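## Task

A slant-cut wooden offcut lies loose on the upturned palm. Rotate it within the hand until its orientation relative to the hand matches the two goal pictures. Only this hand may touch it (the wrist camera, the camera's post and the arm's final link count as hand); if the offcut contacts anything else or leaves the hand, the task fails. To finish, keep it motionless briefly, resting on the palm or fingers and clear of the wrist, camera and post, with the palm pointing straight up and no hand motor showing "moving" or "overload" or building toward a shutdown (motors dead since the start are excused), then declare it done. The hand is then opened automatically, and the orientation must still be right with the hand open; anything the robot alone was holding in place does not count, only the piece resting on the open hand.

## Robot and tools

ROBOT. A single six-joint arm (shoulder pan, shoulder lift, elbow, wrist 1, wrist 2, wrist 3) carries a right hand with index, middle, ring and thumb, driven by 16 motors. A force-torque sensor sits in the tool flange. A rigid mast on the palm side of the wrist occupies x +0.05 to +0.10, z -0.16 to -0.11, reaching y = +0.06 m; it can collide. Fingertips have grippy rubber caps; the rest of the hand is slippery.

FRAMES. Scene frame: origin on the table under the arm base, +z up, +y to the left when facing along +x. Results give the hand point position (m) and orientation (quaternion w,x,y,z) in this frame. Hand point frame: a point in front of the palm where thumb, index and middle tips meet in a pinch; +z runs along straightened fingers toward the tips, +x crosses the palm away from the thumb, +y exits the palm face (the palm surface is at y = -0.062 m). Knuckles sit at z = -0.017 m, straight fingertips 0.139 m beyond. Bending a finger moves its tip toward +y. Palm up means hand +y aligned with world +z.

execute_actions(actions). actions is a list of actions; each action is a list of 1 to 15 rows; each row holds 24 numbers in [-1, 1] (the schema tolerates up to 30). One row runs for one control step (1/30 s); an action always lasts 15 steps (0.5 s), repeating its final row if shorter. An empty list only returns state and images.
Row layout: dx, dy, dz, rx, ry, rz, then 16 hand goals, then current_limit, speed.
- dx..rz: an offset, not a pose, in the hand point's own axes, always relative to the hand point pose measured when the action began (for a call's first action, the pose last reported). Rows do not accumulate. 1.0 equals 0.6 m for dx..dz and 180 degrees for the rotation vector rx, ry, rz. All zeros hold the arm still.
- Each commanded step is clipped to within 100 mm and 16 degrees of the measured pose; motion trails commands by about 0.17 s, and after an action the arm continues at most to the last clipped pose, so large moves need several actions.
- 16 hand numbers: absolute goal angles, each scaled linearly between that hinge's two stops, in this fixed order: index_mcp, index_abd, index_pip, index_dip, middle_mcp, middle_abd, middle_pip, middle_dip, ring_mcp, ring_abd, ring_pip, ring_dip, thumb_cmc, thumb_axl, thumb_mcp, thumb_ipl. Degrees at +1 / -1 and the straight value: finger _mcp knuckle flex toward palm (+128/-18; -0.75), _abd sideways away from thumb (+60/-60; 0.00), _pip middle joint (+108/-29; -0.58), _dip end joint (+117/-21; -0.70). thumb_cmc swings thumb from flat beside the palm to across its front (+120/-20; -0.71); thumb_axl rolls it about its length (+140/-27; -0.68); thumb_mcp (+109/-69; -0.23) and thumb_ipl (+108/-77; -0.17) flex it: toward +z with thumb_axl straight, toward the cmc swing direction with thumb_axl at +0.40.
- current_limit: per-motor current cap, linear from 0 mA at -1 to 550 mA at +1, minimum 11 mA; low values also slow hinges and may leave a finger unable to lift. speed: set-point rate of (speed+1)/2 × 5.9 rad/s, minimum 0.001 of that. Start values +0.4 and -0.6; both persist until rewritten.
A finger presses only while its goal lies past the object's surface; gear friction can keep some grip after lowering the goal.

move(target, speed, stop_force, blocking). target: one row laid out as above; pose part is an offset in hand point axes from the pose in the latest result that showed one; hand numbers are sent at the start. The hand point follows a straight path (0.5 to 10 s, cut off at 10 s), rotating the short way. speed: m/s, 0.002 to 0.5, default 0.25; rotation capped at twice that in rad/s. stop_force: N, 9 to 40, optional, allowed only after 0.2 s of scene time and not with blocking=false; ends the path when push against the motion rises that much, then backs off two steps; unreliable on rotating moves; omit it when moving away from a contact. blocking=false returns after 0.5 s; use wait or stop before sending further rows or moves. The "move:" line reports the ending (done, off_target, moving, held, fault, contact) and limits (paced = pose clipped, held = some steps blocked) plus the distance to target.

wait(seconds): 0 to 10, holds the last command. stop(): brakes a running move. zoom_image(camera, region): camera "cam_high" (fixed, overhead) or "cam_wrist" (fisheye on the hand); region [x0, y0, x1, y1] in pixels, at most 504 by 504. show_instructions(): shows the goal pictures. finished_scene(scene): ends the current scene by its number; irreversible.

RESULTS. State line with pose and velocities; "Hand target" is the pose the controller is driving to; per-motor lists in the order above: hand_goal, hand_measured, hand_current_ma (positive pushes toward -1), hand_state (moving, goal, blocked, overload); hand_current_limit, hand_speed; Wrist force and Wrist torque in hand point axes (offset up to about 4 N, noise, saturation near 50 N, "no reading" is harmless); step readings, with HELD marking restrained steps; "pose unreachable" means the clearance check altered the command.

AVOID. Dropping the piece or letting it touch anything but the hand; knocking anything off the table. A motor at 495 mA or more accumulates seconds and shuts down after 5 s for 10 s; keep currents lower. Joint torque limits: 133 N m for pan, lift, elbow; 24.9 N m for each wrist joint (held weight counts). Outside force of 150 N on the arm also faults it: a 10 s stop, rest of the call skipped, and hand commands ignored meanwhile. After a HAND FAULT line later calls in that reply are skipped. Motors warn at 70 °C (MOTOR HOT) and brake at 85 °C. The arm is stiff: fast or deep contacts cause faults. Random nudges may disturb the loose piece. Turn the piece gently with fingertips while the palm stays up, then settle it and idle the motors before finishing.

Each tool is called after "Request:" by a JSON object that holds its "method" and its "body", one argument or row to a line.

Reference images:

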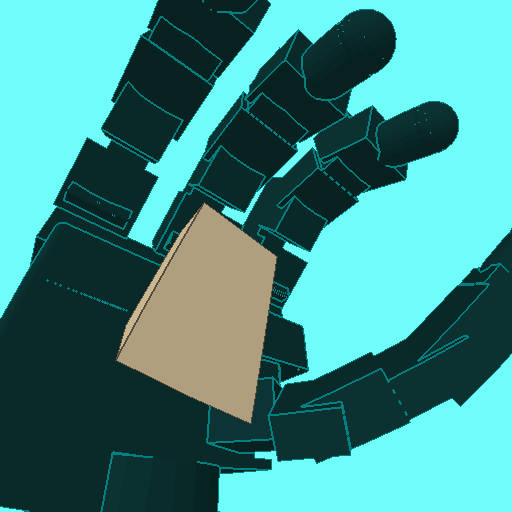

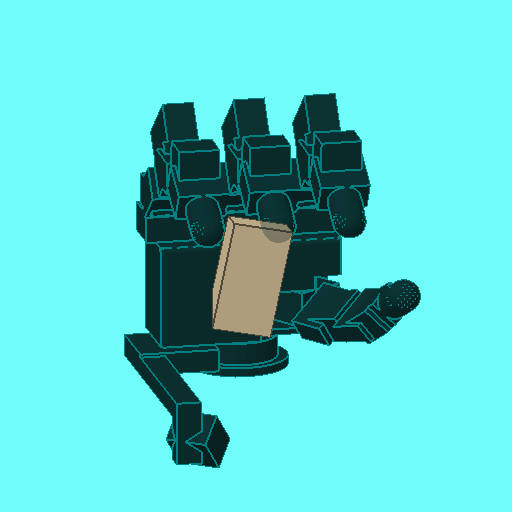

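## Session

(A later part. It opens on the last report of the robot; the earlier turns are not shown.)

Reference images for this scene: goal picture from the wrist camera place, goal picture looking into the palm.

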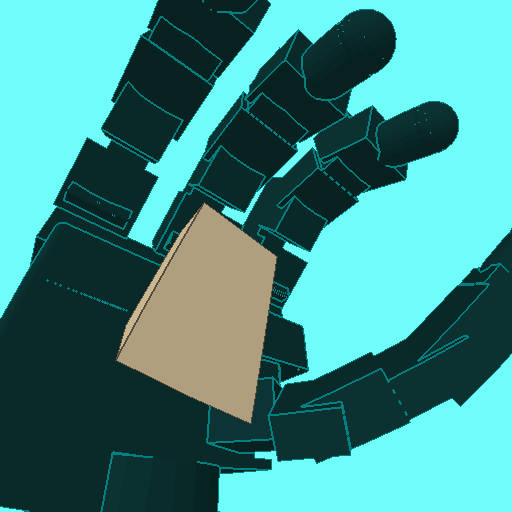

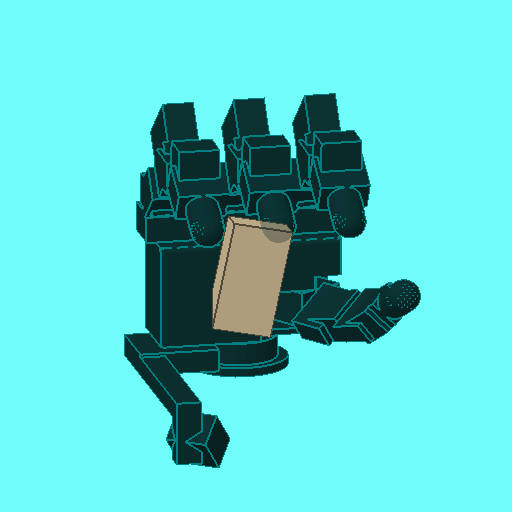

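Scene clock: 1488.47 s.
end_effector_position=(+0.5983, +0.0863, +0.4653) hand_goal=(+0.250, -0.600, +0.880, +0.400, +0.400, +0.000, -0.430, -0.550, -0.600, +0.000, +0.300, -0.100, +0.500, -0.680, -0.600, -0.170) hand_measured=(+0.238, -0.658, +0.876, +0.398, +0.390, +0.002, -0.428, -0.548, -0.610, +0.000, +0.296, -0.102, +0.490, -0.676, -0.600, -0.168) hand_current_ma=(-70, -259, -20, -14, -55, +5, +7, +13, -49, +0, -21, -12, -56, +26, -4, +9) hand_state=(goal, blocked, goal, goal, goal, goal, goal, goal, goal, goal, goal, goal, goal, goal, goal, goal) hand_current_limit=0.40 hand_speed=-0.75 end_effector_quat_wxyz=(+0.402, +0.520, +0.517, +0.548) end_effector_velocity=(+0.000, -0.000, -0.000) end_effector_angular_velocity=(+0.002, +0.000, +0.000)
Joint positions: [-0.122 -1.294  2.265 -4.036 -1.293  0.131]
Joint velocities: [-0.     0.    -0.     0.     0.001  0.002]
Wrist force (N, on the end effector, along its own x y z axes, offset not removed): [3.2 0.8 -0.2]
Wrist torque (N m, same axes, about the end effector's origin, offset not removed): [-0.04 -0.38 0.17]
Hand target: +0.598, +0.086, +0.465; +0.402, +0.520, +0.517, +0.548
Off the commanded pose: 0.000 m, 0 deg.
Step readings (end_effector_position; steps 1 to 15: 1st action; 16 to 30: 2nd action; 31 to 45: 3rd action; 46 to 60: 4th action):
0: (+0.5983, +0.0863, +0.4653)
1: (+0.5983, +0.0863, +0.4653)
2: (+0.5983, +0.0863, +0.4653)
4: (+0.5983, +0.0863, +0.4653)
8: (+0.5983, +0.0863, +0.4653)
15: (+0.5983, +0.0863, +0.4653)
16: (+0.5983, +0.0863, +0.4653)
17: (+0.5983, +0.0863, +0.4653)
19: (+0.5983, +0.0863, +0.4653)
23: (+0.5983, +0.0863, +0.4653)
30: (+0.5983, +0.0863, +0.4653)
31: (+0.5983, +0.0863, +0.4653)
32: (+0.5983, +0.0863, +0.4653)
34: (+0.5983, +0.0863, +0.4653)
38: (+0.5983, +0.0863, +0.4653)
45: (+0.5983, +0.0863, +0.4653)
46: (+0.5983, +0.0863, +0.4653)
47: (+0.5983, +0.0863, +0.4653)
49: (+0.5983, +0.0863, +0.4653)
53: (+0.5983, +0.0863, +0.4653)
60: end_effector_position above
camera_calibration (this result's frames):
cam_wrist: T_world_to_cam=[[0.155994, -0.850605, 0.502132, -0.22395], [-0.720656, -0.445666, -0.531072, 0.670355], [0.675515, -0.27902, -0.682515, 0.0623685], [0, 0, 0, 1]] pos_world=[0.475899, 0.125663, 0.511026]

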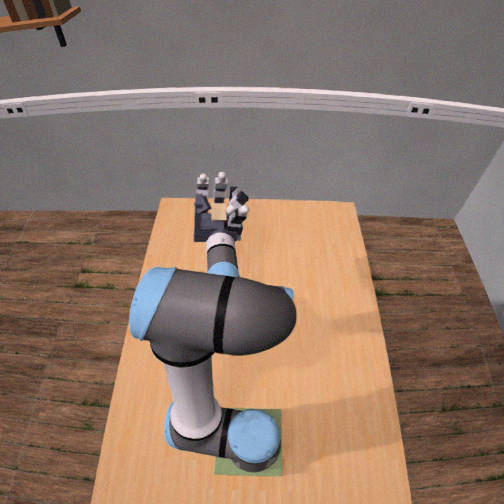

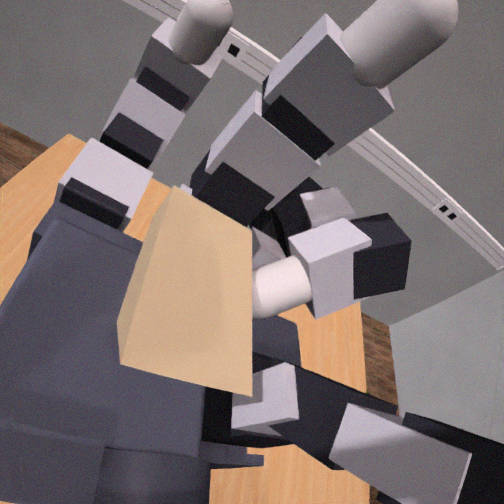

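Request:
{"method": "execute_actions", "body": {
  "actions": [
    [[0,0,0,0,0,0,0.08,-0.3,0.88,0.4,0.05,0.0,-0.43,-0.55,-0.6,0,0.3,-0.1,0.62,-0.68,-0.6,-0.17,0.4,-0.75]],
    [[0,0,0,0,0,0,0.08,-0.3,0.88,0.4,0.05,0.0,-0.43,-0.55,-0.6,0,0.3,-0.1,0.62,-0.68,-0.6,-0.17,0.4,-0.75]]
  ]
}}

Request:
{"method": "move", "body": {
  "target": [0,0,0,-0.02,0,0.065,0.08,-0.3,0.88,0.4,0.05,0.0,-0.43,-0.55,-0.6,0,0.3,-0.1,0.62,-0.68,-0.6,-0.17,0.4,-0.75],
  "speed": 0.07
}}

Request:
{"method": "wait", "body": {
  "seconds": 1.0
}}

Scene clock: 1520.53 s.
end_effector_position=(+0.5983, +0.0863, +0.4653) hand_goal=(+0.080, -0.300, +0.880, +0.400, +0.050, +0.000, -0.430, -0.550, -0.600, +0.000, +0.300, -0.100, +0.620, -0.680, -0.600, -0.170) hand_measured=(+0.080, -0.304, +0.880, +0.398, +0.044, +0.002, -0.428, -0.548, -0.610, +0.000, +0.296, -0.102, +0.614, -0.678, -0.600, -0.168) hand_current_ma=(-4, -21, -2, -13, -33, +5, +5, +13, -49, +0, -21, -12, -34, +18, -5, +9) hand_state=(goal, goal, goal, goal, goal, goal, goal, goal, goal, goal, goal, goal, goal, goal, goal, goal) hand_current_limit=0.40 hand_speed=-0.75 end_effector_quat_wxyz=(+0.402, +0.520, +0.517, +0.548) end_effector_velocity=(+0.000, -0.001, -0.000) end_effector_angular_velocity=(+0.001, +0.000, -0.002)
Joint positions: [-0.122 -1.294  2.265 -4.036 -1.293  0.131]
Joint velocities: [-0.001  0.    -0.     0.    -0.001  0.001]
Wrist force (N, on the end effector, along its own x y z axes, offset not removed): [2.2 0.4 0.2]
Wrist torque (N m, same axes, about the end effector's origin, offset not removed): [-0.12 -0.20 0.06]
Hand target: +0.598, +0.086, +0.465; +0.402, +0.520, +0.517, +0.548
Off the commanded pose: 0.000 m, 0 deg.
Step readings (end_effector_position; steps 1 to 15: 1st action; 16 to 30: 2nd action):
0: (+0.5983, +0.0863, +0.4653)
1: (+0.5983, +0.0863, +0.4653)
2: (+0.5983, +0.0863, +0.4653)
4: (+0.5983, +0.0863, +0.4653)
8: (+0.5983, +0.0863, +0.4653)
15: (+0.5983, +0.0863, +0.4653)
16: (+0.5983, +0.0863, +0.4653)
17: (+0.5983, +0.0863, +0.4653)
19: (+0.5983, +0.0863, +0.4653)
23: (+0.5983, +0.0863, +0.4653)
30: end_effector_position above
camera_calibration (this result's frames):
cam_wrist: T_world_to_cam=[[0.155994, -0.850606, 0.502132, -0.22395], [-0.720656, -0.445666, -0.531071, 0.670355], [0.675515, -0.27902, -0.682515, 0.0623686], [0, 0, 0, 1]] pos_world=[0.475899, 0.125663, 0.511026]

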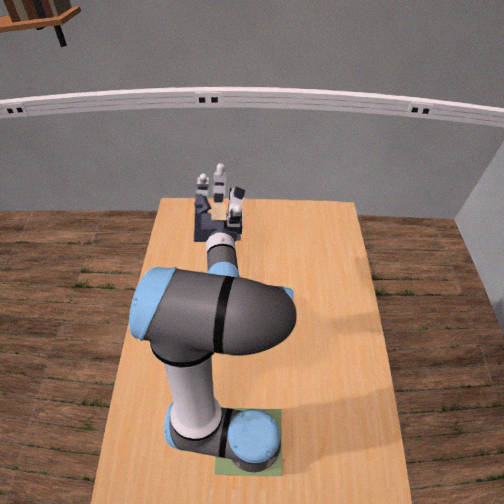

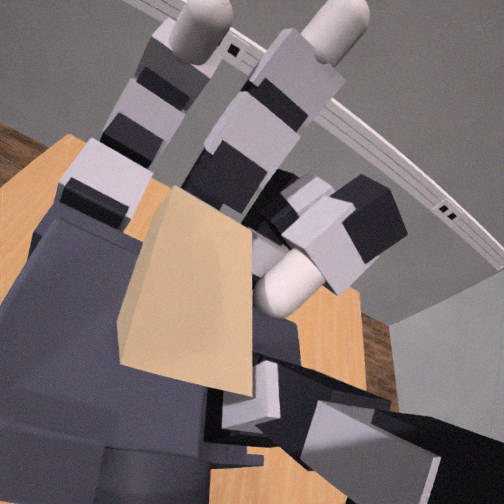

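Scene clock: 1522.40 s.
end_effector_position=(+0.5983, +0.0864, +0.4653) hand_goal=(+0.080, -0.300, +0.880, +0.400, +0.050, +0.000, -0.430, -0.550, -0.600, +0.000, +0.300, -0.100, +0.620, -0.680, -0.600, -0.170) hand_measured=(+0.080, -0.304, +0.880, +0.398, +0.044, +0.002, -0.428, -0.548, -0.610, +0.000, +0.296, -0.102, +0.614, -0.678, -0.600, -0.168) hand_current_ma=(-4, -19, -2, -13, -33, +5, +5, +13, -49, +0, -21, -12, -34, +18, -6, +9) hand_state=(goal, goal, goal, goal, goal, goal, goal, goal, goal, goal, goal, goal, goal, goal, goal, goal) hand_current_limit=0.40 hand_speed=-0.75 end_effector_quat_wxyz=(+0.360, +0.557, +0.444, +0.602) end_effector_velocity=(+0.000, -0.000, -0.001) end_effector_angular_velocity=(+0.012, -0.001, -0.001)
Joint positions: [-0.066 -1.256  2.231 -4.103 -1.364  0.352]
Joint velocities: [ 0.003  0.002 -0.001 -0.003 -0.004  0.012]
Wrist force (N, on the end effector, along its own x y z axes, offset not removed): [1.2 0.3 -1.1]
Wrist torque (N m, same axes, about the end effector's origin, offset not removed): [-0.07 0.09 0.08]
Hand target: +0.598, +0.086, +0.465; +0.360, +0.557, +0.444, +0.602
Off the commanded pose: 0.000 m, 0 deg.
move: done
camera_calibration (this result's frames):
cam_wrist: T_world_to_cam=[[0.120878, -0.940079, 0.31881, -0.109892], [-0.712058, -0.305885, -0.631987, 0.700086], [0.691637, -0.150617, -0.706366, 0.052733], [0, 0, 0, 1]] pos_world=[0.475313, 0.118781, 0.514729]

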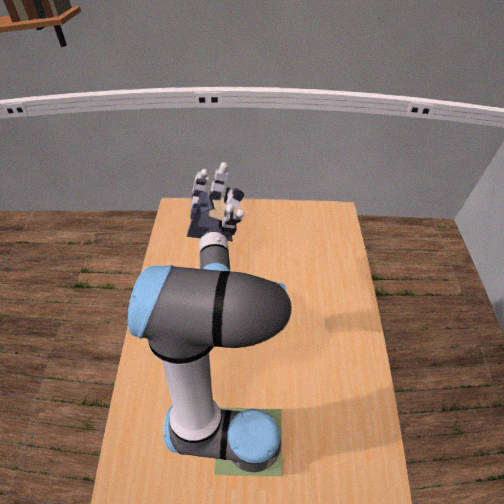

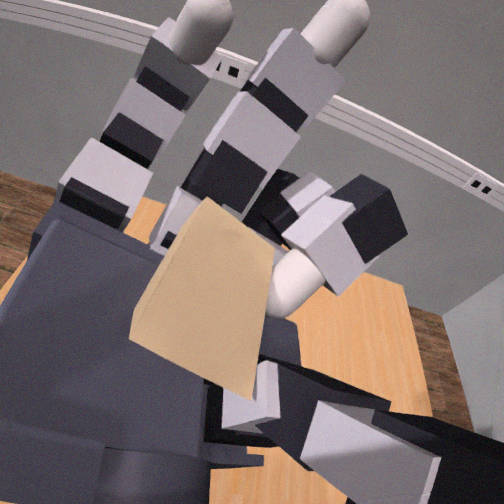

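Scene clock: 1523.40 s.
end_effector_position=(+0.5983, +0.0864, +0.4653) hand_goal=(+0.080, -0.300, +0.880, +0.400, +0.050, +0.000, -0.430, -0.550, -0.600, +0.000, +0.300, -0.100, +0.620, -0.680, -0.600, -0.170) hand_measured=(+0.080, -0.304, +0.880, +0.398, +0.044, +0.002, -0.428, -0.548, -0.610, +0.000, +0.296, -0.102, +0.614, -0.678, -0.600, -0.168) hand_current_ma=(-4, -19, -2, -13, -33, +5, +5, +13, -49, +0, -21, -12, -34, +18, -6, +9) hand_state=(goal, goal, goal, goal, goal, goal, goal, goal, goal, goal, goal, goal, goal, goal, goal, goal) hand_current_limit=0.40 hand_speed=-0.75 end_effector_quat_wxyz=(+0.360, +0.557, +0.444, +0.602) end_effector_velocity=(-0.000, -0.001, +0.001) end_effector_angular_velocity=(-0.000, -0.001, -0.000)
Joint positions: [-0.065 -1.255  2.23  -4.104 -1.365  0.353]
Joint velocities: [-0.001 -0.001 -0.001 -0.     0.001 -0.   ]
Wrist force (N, on the end effector, along its own x y z axes, offset not removed): [1.1 0.6 -1.3]
Wrist torque (N m, same axes, about the end effector's origin, offset not removed): [-0.06 0.02 0.01]
Hand target: +0.598, +0.086, +0.465; +0.360, +0.557, +0.444, +0.602
Off the commanded pose: 0.000 m, 0 deg.
wait: 1.00 s; at rest by 0.17 s
camera_calibration (this result's frames):
cam_wrist: T_world_to_cam=[[0.120632, -0.94049, 0.31769, -0.109187], [-0.711988, -0.304978, -0.632504, 0.70021], [0.691752, -0.149891, -0.706408, 0.0526212], [0, 0, 0, 1]] pos_world=[0.475312, 0.118746, 0.514745]

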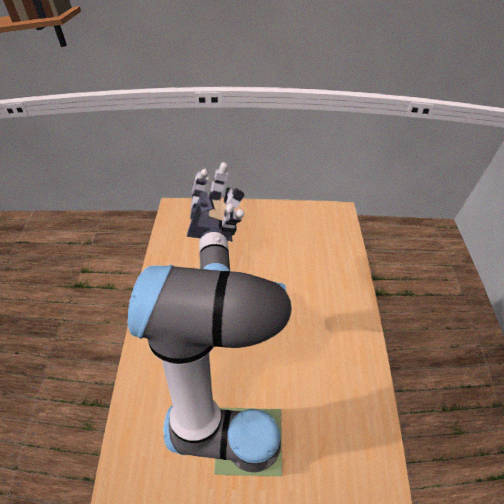

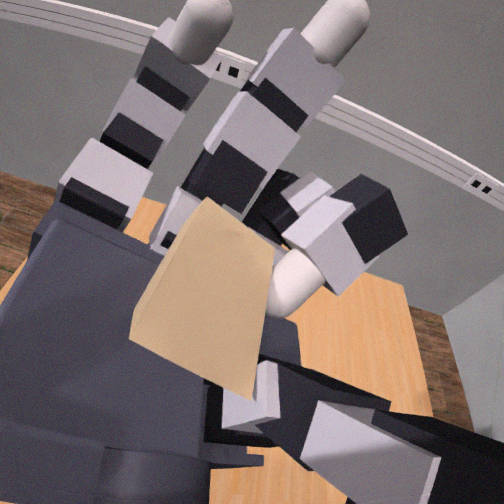

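Request:
{"method": "move", "body": {
  "target": [0,0,0,-0.0048,0,-0.1142,0.08,-0.3,0.88,0.4,0.05,0.0,-0.43,-0.55,-0.6,0,0.3,-0.1,0.62,-0.68,-0.6,-0.17,0.4,-0.75],
  "speed": 0.1
}}

Request:
{"method": "zoom_image", "body": {
  "camera": "cam_wrist",
  "region": [90, 170, 340, 420]
}}

Scene clock: 1535.40 s.
end_effector_position=(+0.5984, +0.0863, +0.4653) hand_goal=(+0.080, -0.300, +0.880, +0.400, +0.050, +0.000, -0.430, -0.550, -0.600, +0.000, +0.300, -0.100, +0.620, -0.680, -0.600, -0.170) hand_measured=(+0.080, -0.304, +0.880, +0.398, +0.044, +0.002, -0.428, -0.548, -0.610, +0.000, +0.296, -0.102, +0.616, -0.678, -0.602, -0.168) hand_current_ma=(-4, -18, -2, -13, -33, +5, +5, +13, -49, +0, -21, -12, -17, +14, -8, +8) hand_state=(goal, goal, goal, goal, goal, goal, goal, goal, goal, goal, goal, goal, goal, goal, goal, goal) hand_current_limit=0.40 hand_speed=-0.75 end_effector_quat_wxyz=(+0.465, +0.467, +0.531, +0.532) end_effector_velocity=(-0.000, -0.001, +0.000) end_effector_angular_velocity=(-0.012, -0.003, -0.003)
Joint positions: [-0.141 -1.215  2.242 -4.17  -1.292 -0.001]
Joint velocities: [-0.004  0.     0.    -0.002  0.001 -0.011]
Wrist force (N, on the end effector, along its own x y z axes, offset not removed): [2.5 -1.0 -0.2]
Wrist torque (N m, same axes, about the end effector's origin, offset not removed): [-0.23 -0.17 0.03]
Hand target: +0.598, +0.086, +0.465; +0.466, +0.466, +0.532, +0.532
Off the commanded pose: 0.000 m, 0 deg.
move: done
camera_calibration (this result's frames):
cam_wrist: T_world_to_cam=[[0.0911493, -0.771739, 0.629374, -0.251176], [-0.67565, -0.512211, -0.530223, 0.648787], [0.731566, -0.376907, -0.568113, -0.0159613], [0, 0, 0, 1]] pos_world=[0.472925, 0.132458, 0.493018]

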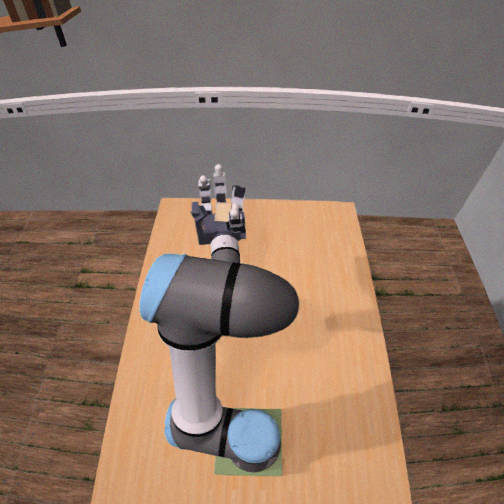

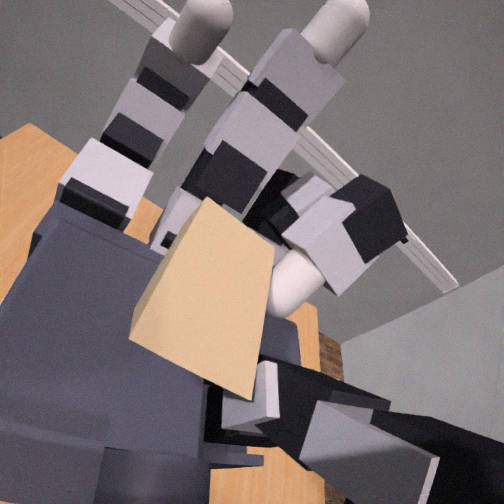

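Region (90, 170, 340, 420) of cam_wrist's 504x504 image, scaled by 2.016, with more detail than that image has.

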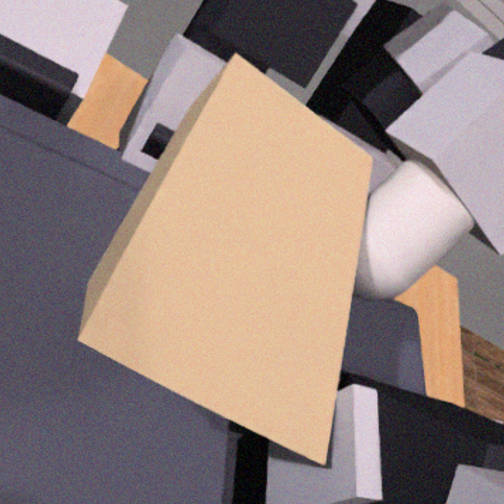

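Request:
{"method": "execute_actions", "body": {
  "actions": [
    [[0,0,0,0,0,0,-0.1,0.2,0.88,0.4,-0.046,0.0,-0.2,-0.4,-0.3,0,0.1,-0.2,0.1,-0.68,-0.6,-0.17,0.4,-0.7]],
    [[0,0,0,0,0,0,-0.5,0.2,0.88,0.4,-0.046,0.0,0.008,-0.28,-0.046,0,0.008,-0.28,0.1,-0.68,-0.6,-0.17,0.4,-0.7]],
    [[0,0,0,0,0,0,-0.5,0.0,0.008,-0.28,-0.046,0.0,0.008,-0.28,-0.046,0,0.008,-0.28,0.1,-0.27,-0.03,0.018,0.4,-0.5]],
    [[0,0,0,0,0,0,-0.5,0.0,0.008,-0.28,-0.046,0.0,0.008,-0.28,-0.046,0,0.008,-0.28,0.1,-0.27,-0.03,0.018,0.4,-0.5]],
    [[0,0,0,0,0,0,-0.046,0.0,0.008,-0.28,-0.046,0.0,0.008,-0.28,-0.046,0,0.008,-0.28,0.1,-0.27,-0.03,0.018,0.4,-0.5]],
    [[0,0,0,0,0,0,-0.046,0.0,0.008,-0.28,-0.046,0.0,0.008,-0.28,-0.046,0,0.008,-0.28,0.1,-0.27,-0.03,0.018,0.4,-0.5]]
  ]
}}

Scene clock: 1575.63 s.
end_effector_position=(+0.5984, +0.0863, +0.4653) hand_goal=(-0.046, +0.000, +0.008, -0.280, -0.046, +0.000, +0.008, -0.280, -0.046, +0.000, +0.008, -0.280, +0.100, -0.270, -0.030, +0.018) hand_measured=(-0.060, +0.004, +0.008, -0.278, -0.052, +0.002, +0.006, -0.282, -0.064, +0.000, +0.010, -0.276, +0.094, -0.274, -0.032, +0.016) hand_current_ma=(-83, +16, +5, +15, -34, +5, -14, -12, -93, +0, +12, +17, -30, -20, -14, -11) hand_state=(goal, goal, goal, goal, goal, goal, goal, goal, goal, goal, goal, goal, goal, goal, goal, goal) hand_current_limit=0.40 hand_speed=-0.50 end_effector_quat_wxyz=(+0.465, +0.467, +0.531, +0.532) end_effector_velocity=(-0.000, +0.000, +0.000) end_effector_angular_velocity=(-0.000, -0.000, +0.001)
Joint positions: [-0.141 -1.215  2.242 -4.171 -1.292 -0.001]
Joint velocities: [-0.     0.     0.    -0.     0.001 -0.   ]
Wrist force (N, on the end effector, along its own x y z axes, offset not removed): [1.6 -1.5 -0.1]
Wrist torque (N m, same axes, about the end effector's origin, offset not removed): [-0.30 -0.10 -0.05]
Hand target: +0.598, +0.086, +0.465; +0.465, +0.467, +0.531, +0.532
Off the commanded pose: 0.000 m, 0 deg.
Step readings (end_effector_position; steps 1 to 15: 1st action; 16 to 30: 2nd action; 31 to 45: 3rd action; 46 to 60: 4th action; 61 to 75: 5th action; 76 to 90: 6th action):
0: (+0.5984, +0.0863, +0.4654)
1: (+0.5984, +0.0863, +0.4654)
2: (+0.5984, +0.0863, +0.4654)
4: (+0.5984, +0.0863, +0.4653)
8: (+0.5984, +0.0862, +0.4653)
15: (+0.5984, +0.0862, +0.4653)
16: (+0.5984, +0.0862, +0.4653)
17: (+0.5984, +0.0863, +0.4653)
19: (+0.5984, +0.0863, +0.4653)
23: (+0.5984, +0.0863, +0.4653)
30: (+0.5984, +0.0863, +0.4653)
31: (+0.5984, +0.0863, +0.4653)
32: (+0.5984, +0.0863, +0.4653)
34: (+0.5984, +0.0863, +0.4653)
38: (+0.5984, +0.0863, +0.4653)
45: (+0.5984, +0.0863, +0.4653)
46: (+0.5984, +0.0863, +0.4653)
47: (+0.5984, +0.0863, +0.4653)
49: (+0.5984, +0.0863, +0.4653)
53: (+0.5984, +0.0863, +0.4653)
60: (+0.5984, +0.0863, +0.4653)
61: (+0.5984, +0.0863, +0.4653)
62: (+0.5984, +0.0863, +0.4653)
64: (+0.5984, +0.0863, +0.4653)
68: (+0.5984, +0.0863, +0.4653)
75: (+0.5984, +0.0863, +0.4653)
76: (+0.5984, +0.0863, +0.4653)
77: (+0.5984, +0.0863, +0.4653)
79: (+0.5984, +0.0863, +0.4653)
83: (+0.5984, +0.0863, +0.4653)
90: end_effector_position above
camera_calibration (this result's frames):
cam_wrist: T_world_to_cam=[[0.0910024, -0.771738, 0.629396, -0.251155], [-0.675703, -0.512121, -0.530242, 0.648763], [0.731535, -0.377032, -0.56807, -0.0160048], [0, 0, 0, 1]] pos_world=[0.472935, 0.132385, 0.492986]

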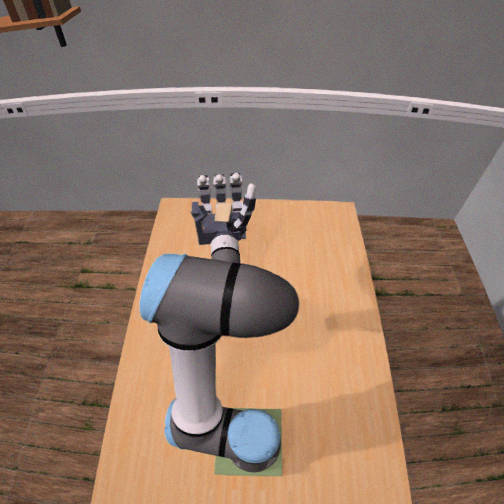

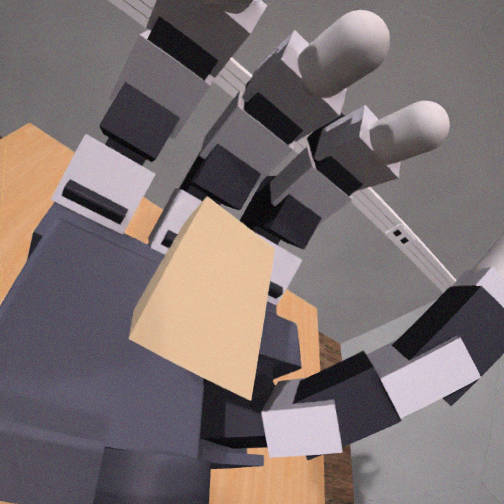

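Request:
{"method": "finished_scene", "body": {
  "scene": 1
}}

The scene is finished: the task was done.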